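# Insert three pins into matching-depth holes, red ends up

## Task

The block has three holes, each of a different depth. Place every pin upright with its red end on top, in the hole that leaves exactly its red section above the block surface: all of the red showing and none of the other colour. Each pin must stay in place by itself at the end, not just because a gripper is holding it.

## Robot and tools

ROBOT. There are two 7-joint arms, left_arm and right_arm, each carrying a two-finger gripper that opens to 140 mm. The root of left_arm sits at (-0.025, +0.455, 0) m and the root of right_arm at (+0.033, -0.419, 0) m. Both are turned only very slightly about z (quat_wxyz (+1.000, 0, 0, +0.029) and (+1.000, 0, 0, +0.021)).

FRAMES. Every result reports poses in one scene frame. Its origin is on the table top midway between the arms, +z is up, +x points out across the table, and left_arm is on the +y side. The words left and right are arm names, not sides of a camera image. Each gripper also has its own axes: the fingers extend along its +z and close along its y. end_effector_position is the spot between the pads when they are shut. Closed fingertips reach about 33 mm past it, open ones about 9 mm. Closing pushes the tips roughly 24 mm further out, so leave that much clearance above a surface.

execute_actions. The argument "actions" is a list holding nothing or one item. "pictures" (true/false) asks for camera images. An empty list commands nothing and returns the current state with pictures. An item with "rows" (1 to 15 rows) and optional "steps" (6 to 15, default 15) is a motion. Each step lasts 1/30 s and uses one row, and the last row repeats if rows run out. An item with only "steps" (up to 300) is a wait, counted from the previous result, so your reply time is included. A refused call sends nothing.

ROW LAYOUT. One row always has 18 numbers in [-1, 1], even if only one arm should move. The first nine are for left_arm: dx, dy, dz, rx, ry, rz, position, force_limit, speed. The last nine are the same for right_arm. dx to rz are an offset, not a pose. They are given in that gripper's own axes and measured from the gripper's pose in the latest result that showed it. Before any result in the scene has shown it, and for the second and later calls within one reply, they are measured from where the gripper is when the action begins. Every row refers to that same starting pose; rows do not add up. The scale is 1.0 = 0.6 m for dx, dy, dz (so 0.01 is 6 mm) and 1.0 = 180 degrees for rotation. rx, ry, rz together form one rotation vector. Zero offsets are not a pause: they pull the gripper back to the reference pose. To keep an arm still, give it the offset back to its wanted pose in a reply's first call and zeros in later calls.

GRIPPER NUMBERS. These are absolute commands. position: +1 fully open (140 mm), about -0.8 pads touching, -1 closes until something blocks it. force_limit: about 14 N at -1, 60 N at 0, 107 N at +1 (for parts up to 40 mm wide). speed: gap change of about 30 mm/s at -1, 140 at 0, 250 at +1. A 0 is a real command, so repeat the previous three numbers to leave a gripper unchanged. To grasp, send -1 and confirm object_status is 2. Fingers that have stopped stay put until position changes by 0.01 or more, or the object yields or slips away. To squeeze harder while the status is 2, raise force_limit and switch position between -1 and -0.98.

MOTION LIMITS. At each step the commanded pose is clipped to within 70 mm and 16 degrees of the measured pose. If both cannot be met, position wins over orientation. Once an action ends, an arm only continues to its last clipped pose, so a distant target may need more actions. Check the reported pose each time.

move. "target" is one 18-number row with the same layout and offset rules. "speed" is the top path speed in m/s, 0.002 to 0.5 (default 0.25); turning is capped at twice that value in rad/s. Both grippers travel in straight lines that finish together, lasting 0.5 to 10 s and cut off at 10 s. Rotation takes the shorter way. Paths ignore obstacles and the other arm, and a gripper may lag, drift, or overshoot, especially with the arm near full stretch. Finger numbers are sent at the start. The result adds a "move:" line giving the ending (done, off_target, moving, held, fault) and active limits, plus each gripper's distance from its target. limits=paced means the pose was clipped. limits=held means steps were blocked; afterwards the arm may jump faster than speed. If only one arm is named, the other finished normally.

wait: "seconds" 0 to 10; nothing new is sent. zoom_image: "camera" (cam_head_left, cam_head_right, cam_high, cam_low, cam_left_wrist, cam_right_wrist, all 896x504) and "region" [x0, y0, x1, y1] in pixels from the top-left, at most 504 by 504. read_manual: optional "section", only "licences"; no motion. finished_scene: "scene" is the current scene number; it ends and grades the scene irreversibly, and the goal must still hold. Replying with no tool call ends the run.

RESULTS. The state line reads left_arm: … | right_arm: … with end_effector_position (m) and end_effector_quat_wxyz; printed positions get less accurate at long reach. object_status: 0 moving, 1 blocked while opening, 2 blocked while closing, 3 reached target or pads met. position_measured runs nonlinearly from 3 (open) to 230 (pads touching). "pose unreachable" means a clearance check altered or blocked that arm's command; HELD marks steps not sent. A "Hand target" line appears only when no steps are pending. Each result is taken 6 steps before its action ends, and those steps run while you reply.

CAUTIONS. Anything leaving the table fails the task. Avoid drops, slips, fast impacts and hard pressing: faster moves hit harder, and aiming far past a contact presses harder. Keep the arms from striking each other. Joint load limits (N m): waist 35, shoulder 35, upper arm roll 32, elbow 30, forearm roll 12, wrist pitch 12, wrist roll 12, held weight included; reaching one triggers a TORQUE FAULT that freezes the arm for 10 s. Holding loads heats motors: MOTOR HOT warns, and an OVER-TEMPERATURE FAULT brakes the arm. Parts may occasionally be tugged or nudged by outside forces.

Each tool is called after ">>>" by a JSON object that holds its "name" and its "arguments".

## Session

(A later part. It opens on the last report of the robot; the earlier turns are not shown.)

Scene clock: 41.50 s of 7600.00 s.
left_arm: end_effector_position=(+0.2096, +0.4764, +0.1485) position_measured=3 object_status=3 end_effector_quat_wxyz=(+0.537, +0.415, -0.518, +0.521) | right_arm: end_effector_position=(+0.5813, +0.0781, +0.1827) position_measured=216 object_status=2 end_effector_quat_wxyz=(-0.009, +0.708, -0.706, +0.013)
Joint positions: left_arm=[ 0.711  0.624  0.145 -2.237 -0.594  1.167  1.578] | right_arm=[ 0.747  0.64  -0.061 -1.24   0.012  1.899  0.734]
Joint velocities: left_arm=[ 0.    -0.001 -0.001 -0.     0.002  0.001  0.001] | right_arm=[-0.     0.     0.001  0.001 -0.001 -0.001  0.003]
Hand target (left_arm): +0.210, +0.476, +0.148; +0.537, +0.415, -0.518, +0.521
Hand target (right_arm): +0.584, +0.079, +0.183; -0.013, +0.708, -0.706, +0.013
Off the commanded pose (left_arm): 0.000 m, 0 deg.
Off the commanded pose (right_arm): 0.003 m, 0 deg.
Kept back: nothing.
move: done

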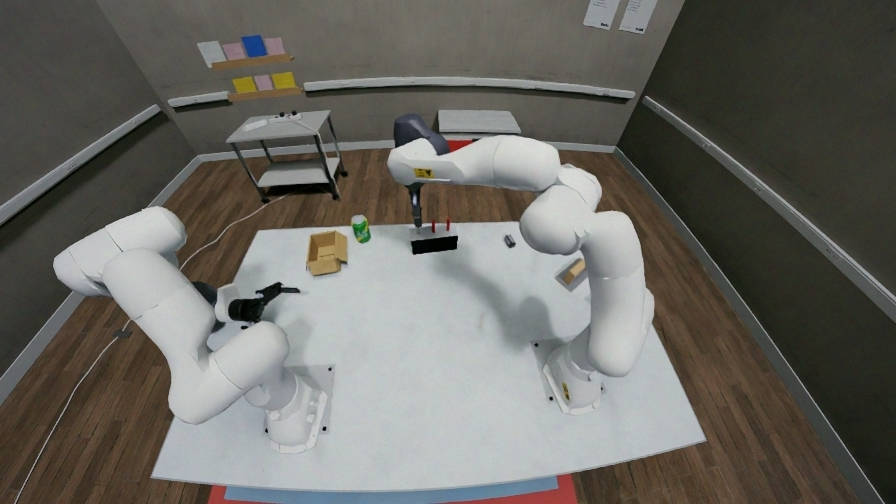

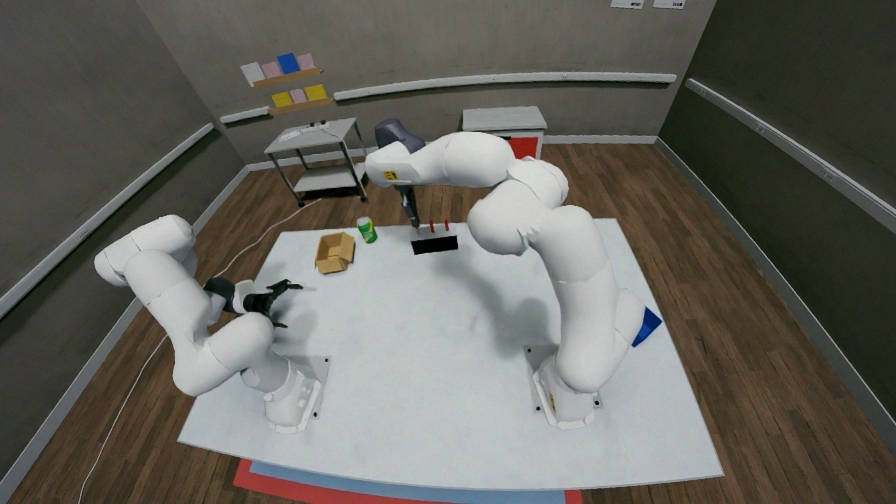

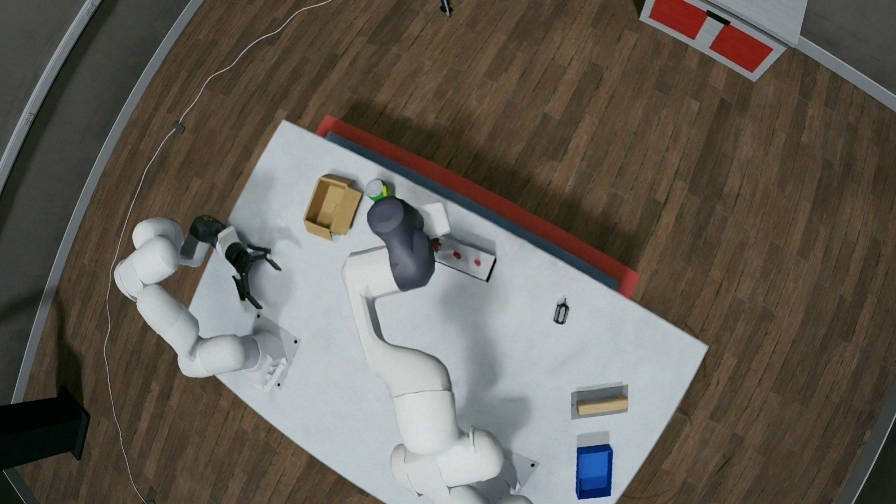

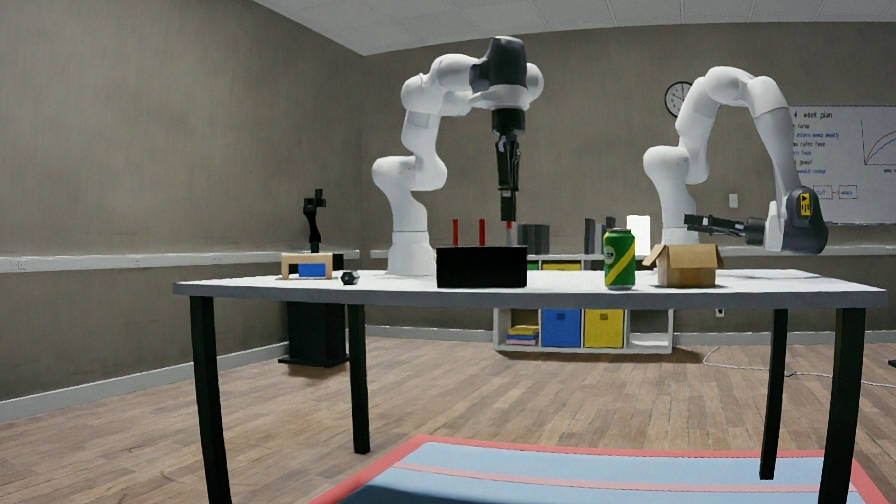

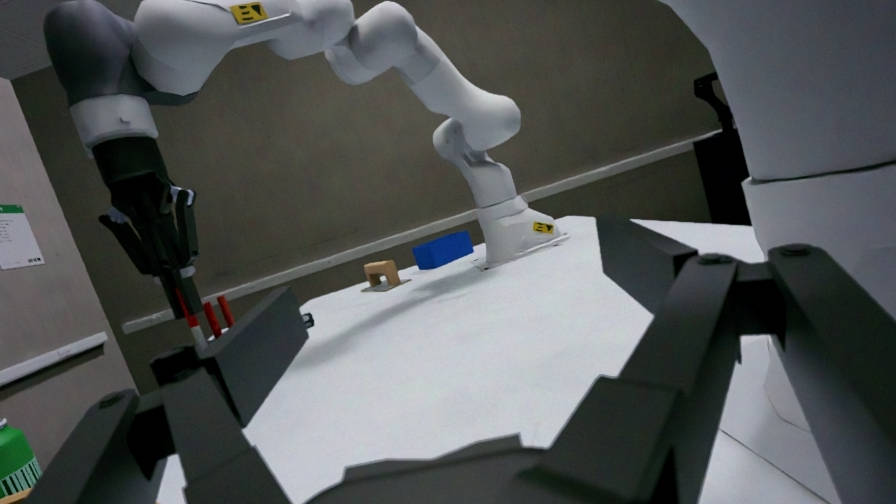

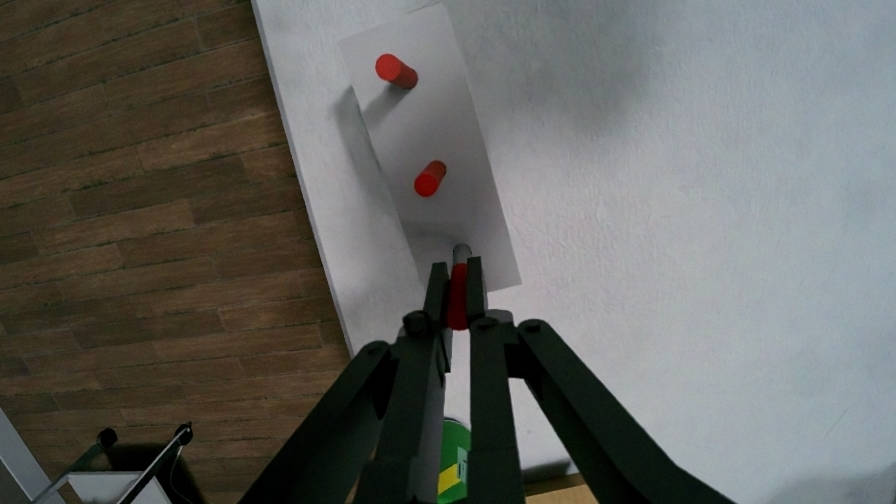

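>>> {"name": "move", "arguments": {"target": [0,0,0,0,0,0,1,0,0,-0.002,0,0.055,0,-0.002,0,-1,0,0], "speed": 0.05}}

>>> {"name": "execute_actions", "arguments": {"actions": [{"rows":[[0,0,0,0,0,0,1,0,0,0,0,0,0,0,0,-0.25,0,0]],"steps":6}]}}

>>> {"name": "move", "arguments": {"target": [0,0,0,0,0,0,1,0,0,0,0,-0.09,0,0,0,-0.25,0,0]}}

Scene clock: 42.73 s of 7600.00 s.
left_arm: end_effector_position=(+0.2096, +0.4764, +0.1485) position_measured=3 object_status=3 end_effector_quat_wxyz=(+0.537, +0.415, -0.518, +0.521) | right_arm: end_effector_position=(+0.5816, +0.0779, +0.1511) position_measured=216 object_status=2 end_effector_quat_wxyz=(-0.010, +0.708, -0.706, +0.013)
Joint positions: left_arm=[ 0.711  0.624  0.145 -2.237 -0.594  1.167  1.578] | right_arm=[ 0.747  0.657 -0.061 -1.293  0.014  1.97   0.734]
Joint velocities: left_arm=[ 0.001 -0.    -0.     0.001  0.001  0.001 -0.   ] | right_arm=[ 0.    -0.     0.001 -0.002  0.002  0.003  0.   ]
Hand target (left_arm): +0.210, +0.476, +0.148; +0.537, +0.415, -0.518, +0.521
Hand target (right_arm): +0.582, +0.079, +0.150; -0.011, +0.708, -0.706, +0.011
Off the commanded pose (left_arm): 0.000 m, 0 deg.
Off the commanded pose (right_arm): 0.002 m, 0 deg.
Kept back: nothing.
move: done

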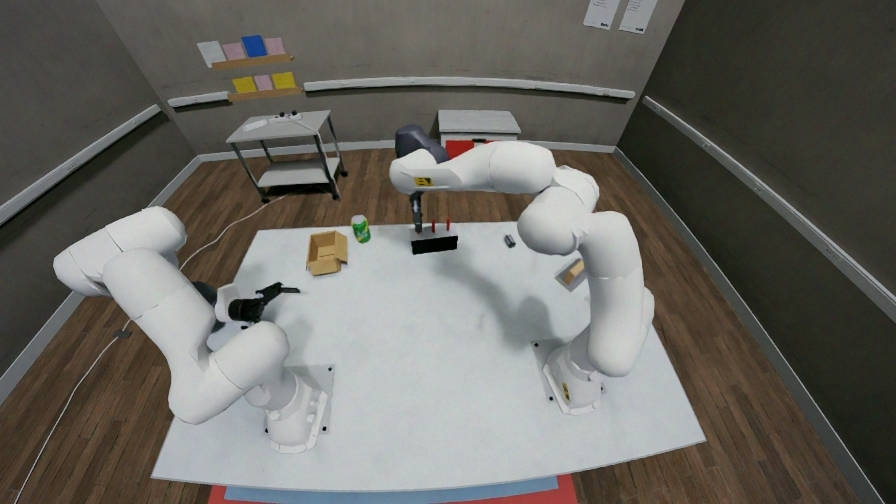

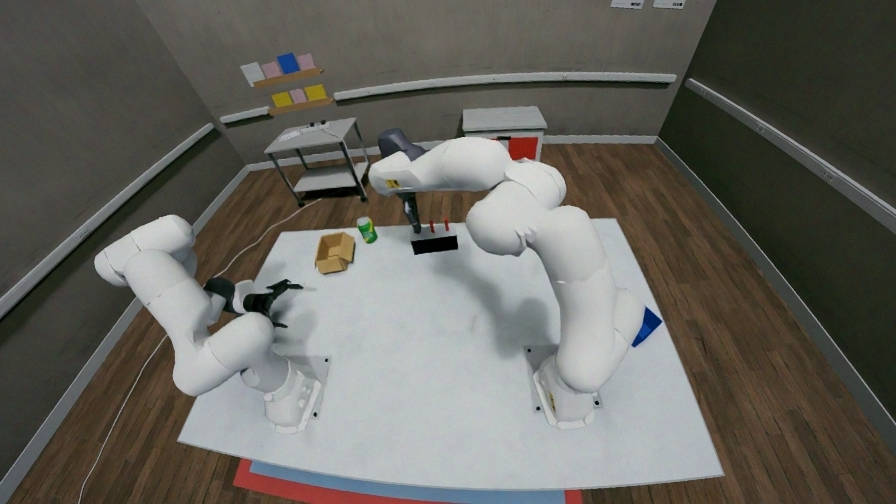

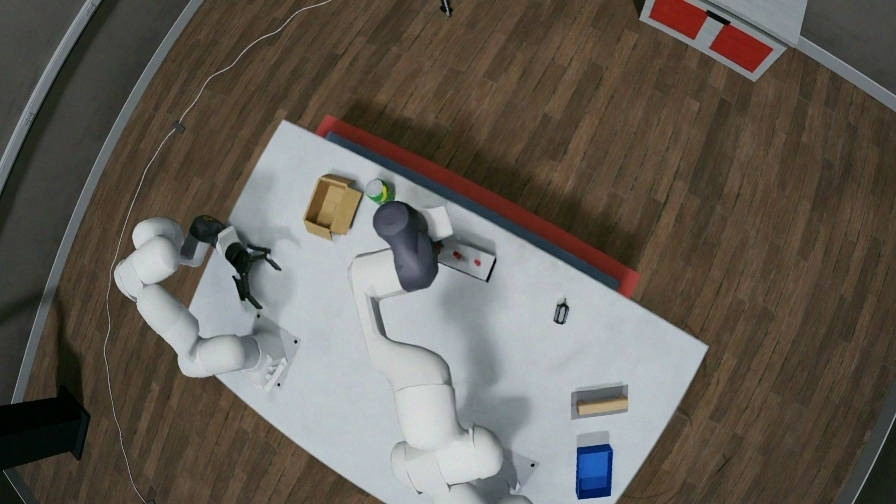

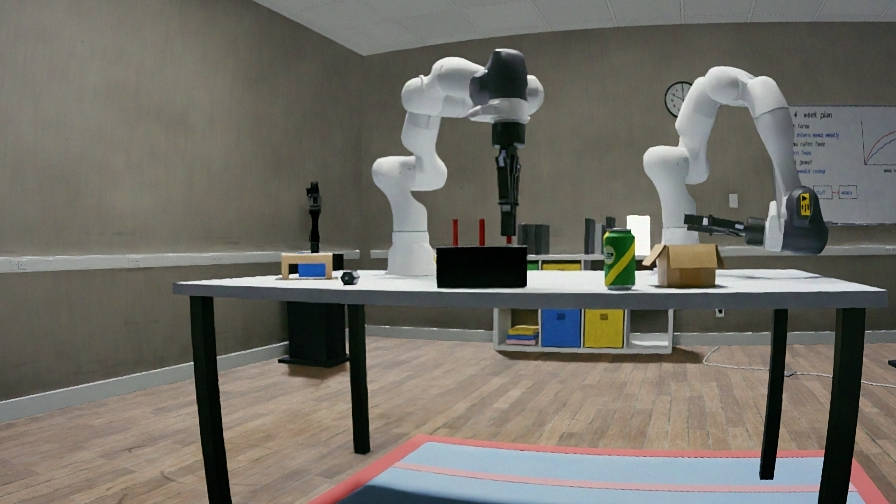

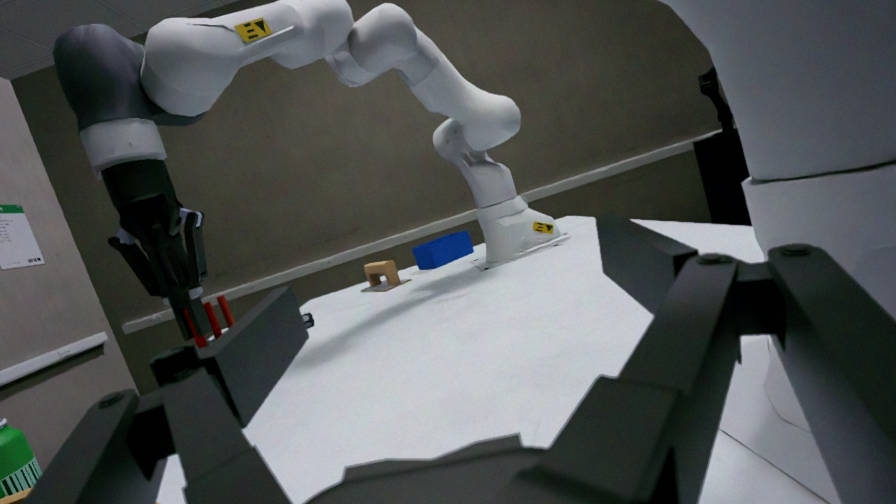

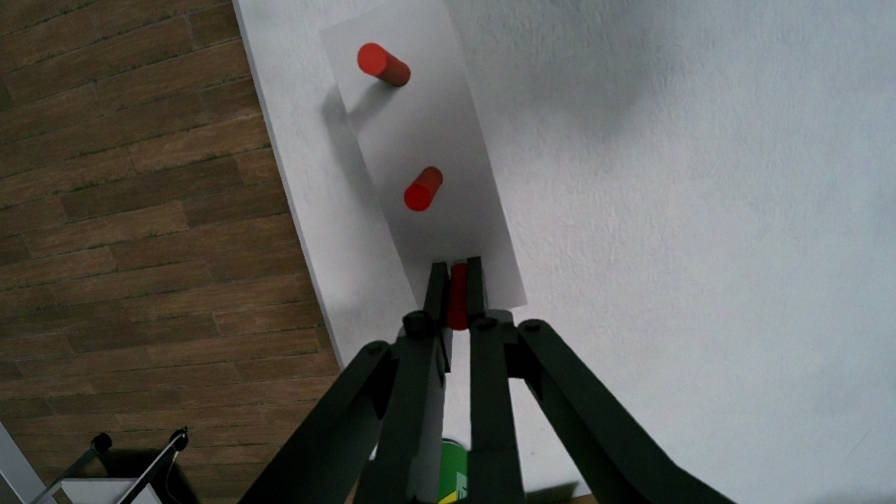

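Scene clock: 42.77 s of 7600.00 s.
left_arm: end_effector_position=(+0.2096, +0.4764, +0.1485) position_measured=3 object_status=3 end_effector_quat_wxyz=(+0.537, +0.415, -0.518, +0.521) | right_arm: end_effector_position=(+0.5816, +0.0779, +0.1511) position_measured=216 object_status=2 end_effector_quat_wxyz=(-0.010, +0.708, -0.706, +0.013)
Joint positions: left_arm=[ 0.711  0.624  0.145 -2.237 -0.594  1.167  1.578] | right_arm=[ 0.747  0.657 -0.061 -1.293  0.014  1.97   0.734]
Joint velocities: left_arm=[ 0.001  0.001 -0.001  0.001 -0.     0.    -0.   ] | right_arm=[-0.001  0.001 -0.001 -0.001  0.001  0.002 -0.002]
Kept back: the last 6 steps of this action, its rows measured from the state above.
Steps of this call (step 1: nothing new was sent). Readings (end_effector_position | what the end effector reports):
1: the state above

Scene clock: 44.30 s of 7600.00 s.
left_arm: end_effector_position=(+0.2096, +0.4764, +0.1485) position_measured=3 object_status=3 end_effector_quat_wxyz=(+0.537, +0.415, -0.518, +0.521) | right_arm: end_effector_position=(+0.5811, +0.0798, +0.2058) position_measured=160 object_status=3 end_effector_quat_wxyz=(-0.013, +0.708, -0.706, +0.012)
Joint positions: left_arm=[ 0.711  0.624  0.145 -2.237 -0.594  1.167  1.578] | right_arm=[ 0.747  0.628 -0.061 -1.202  0.014  1.856  0.734]
Joint velocities: left_arm=[ 0.001  0.001 -0.    -0.001  0.    -0.    -0.   ] | right_arm=[-0.001 -0.     0.001 -0.001 -0.    -0.01   0.   ]
Hand target (left_arm): +0.210, +0.476, +0.148; +0.537, +0.415, -0.518, +0.521
Hand target (right_arm): +0.580, +0.078, +0.205; -0.010, +0.708, -0.706, +0.013
Off your previous action's commanded pose (left_arm): 0.000 m, 0 deg at its last step (step 6 of this call).
Off your previous action's commanded pose (right_arm): 0.000 m, 0 deg at its last step (step 6 of this call).
Off the commanded pose (left_arm): 0.000 m, 0 deg.
Off the commanded pose (right_arm): 0.002 m, 0 deg.
Kept back: nothing.
move: done

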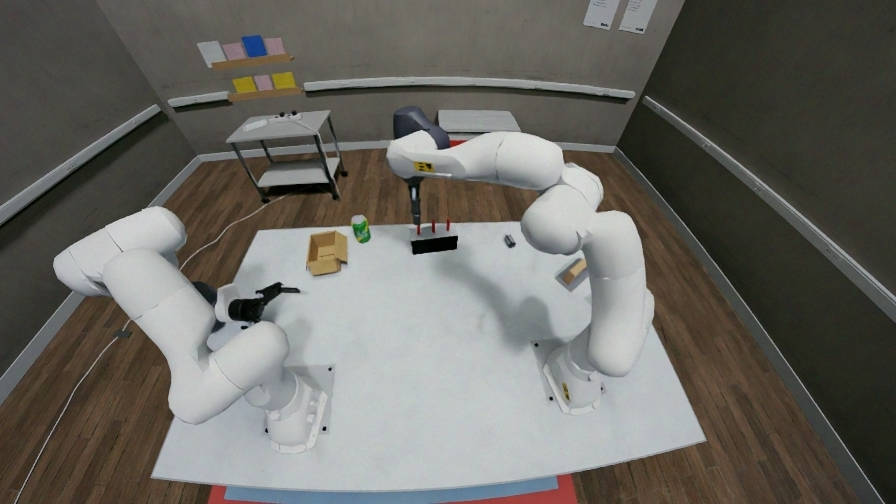

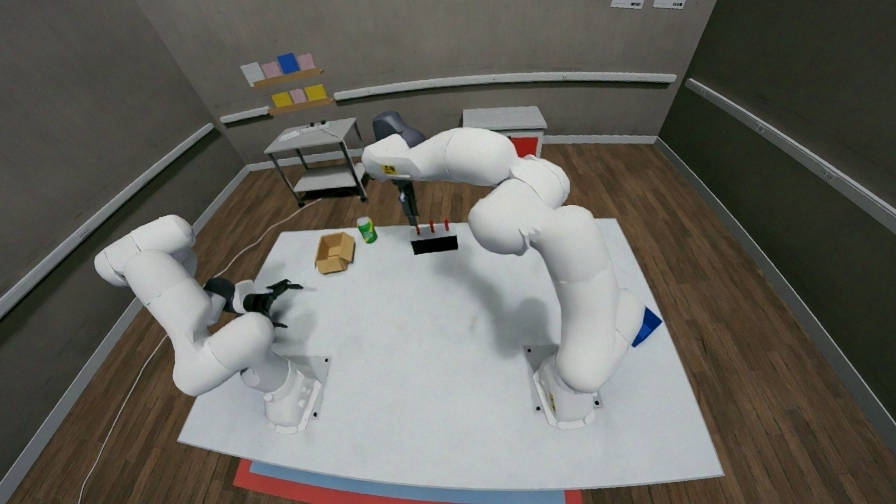

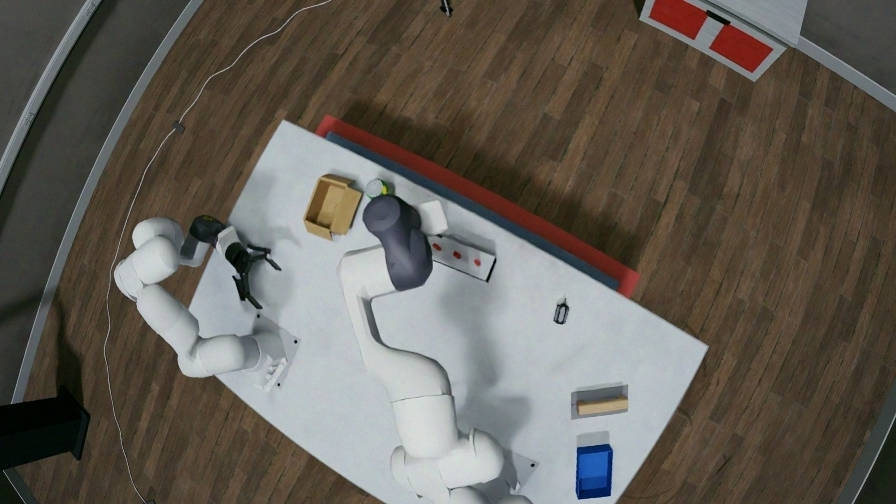

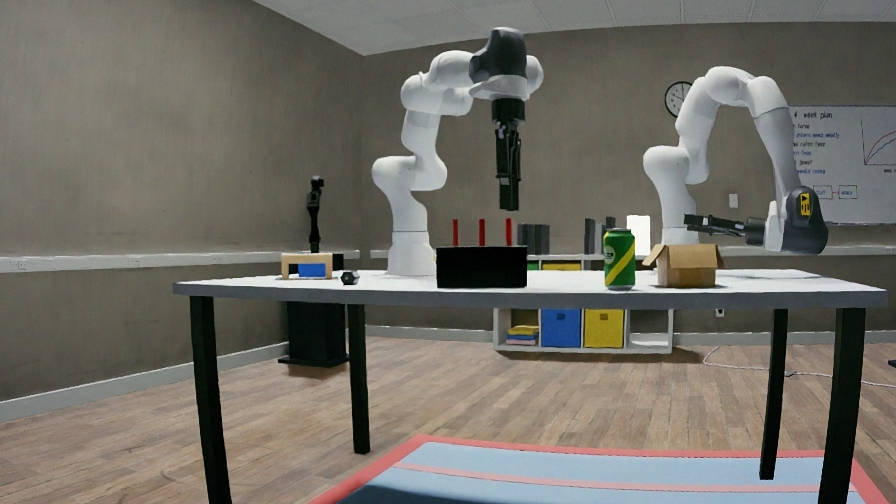

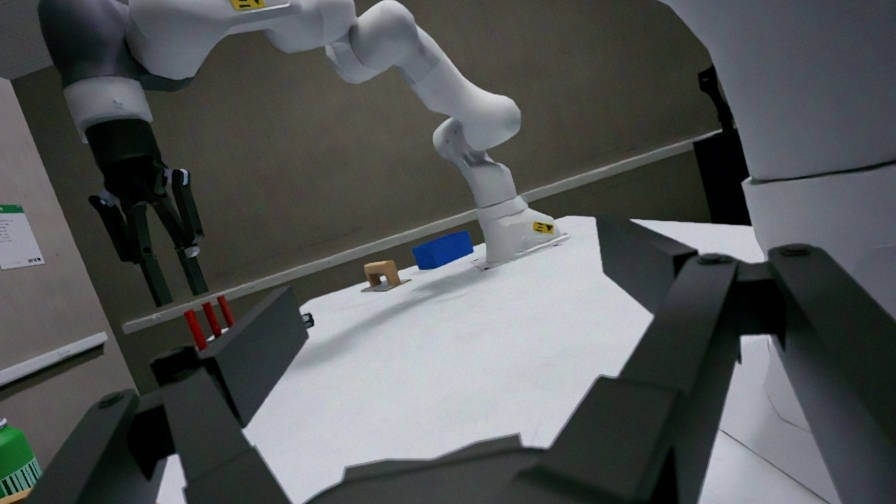

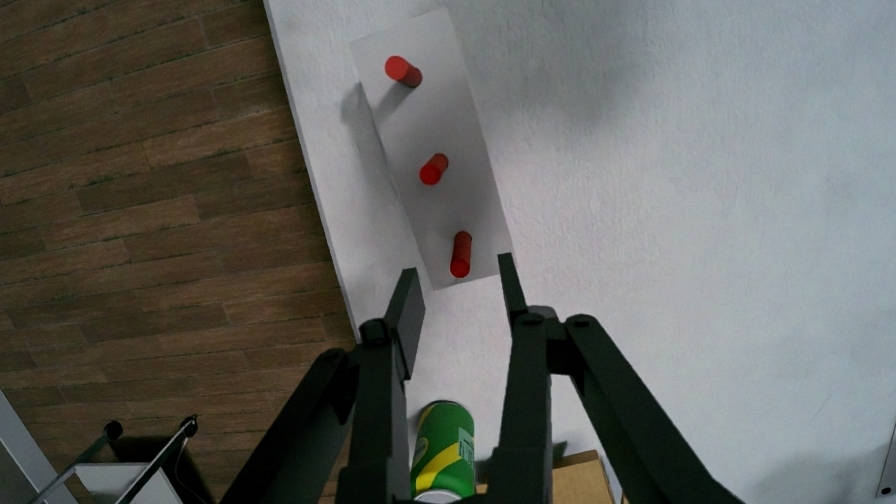

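>>> {"name": "finished_scene", "arguments": {"scene": 2}}

The scene is finished: the task was done.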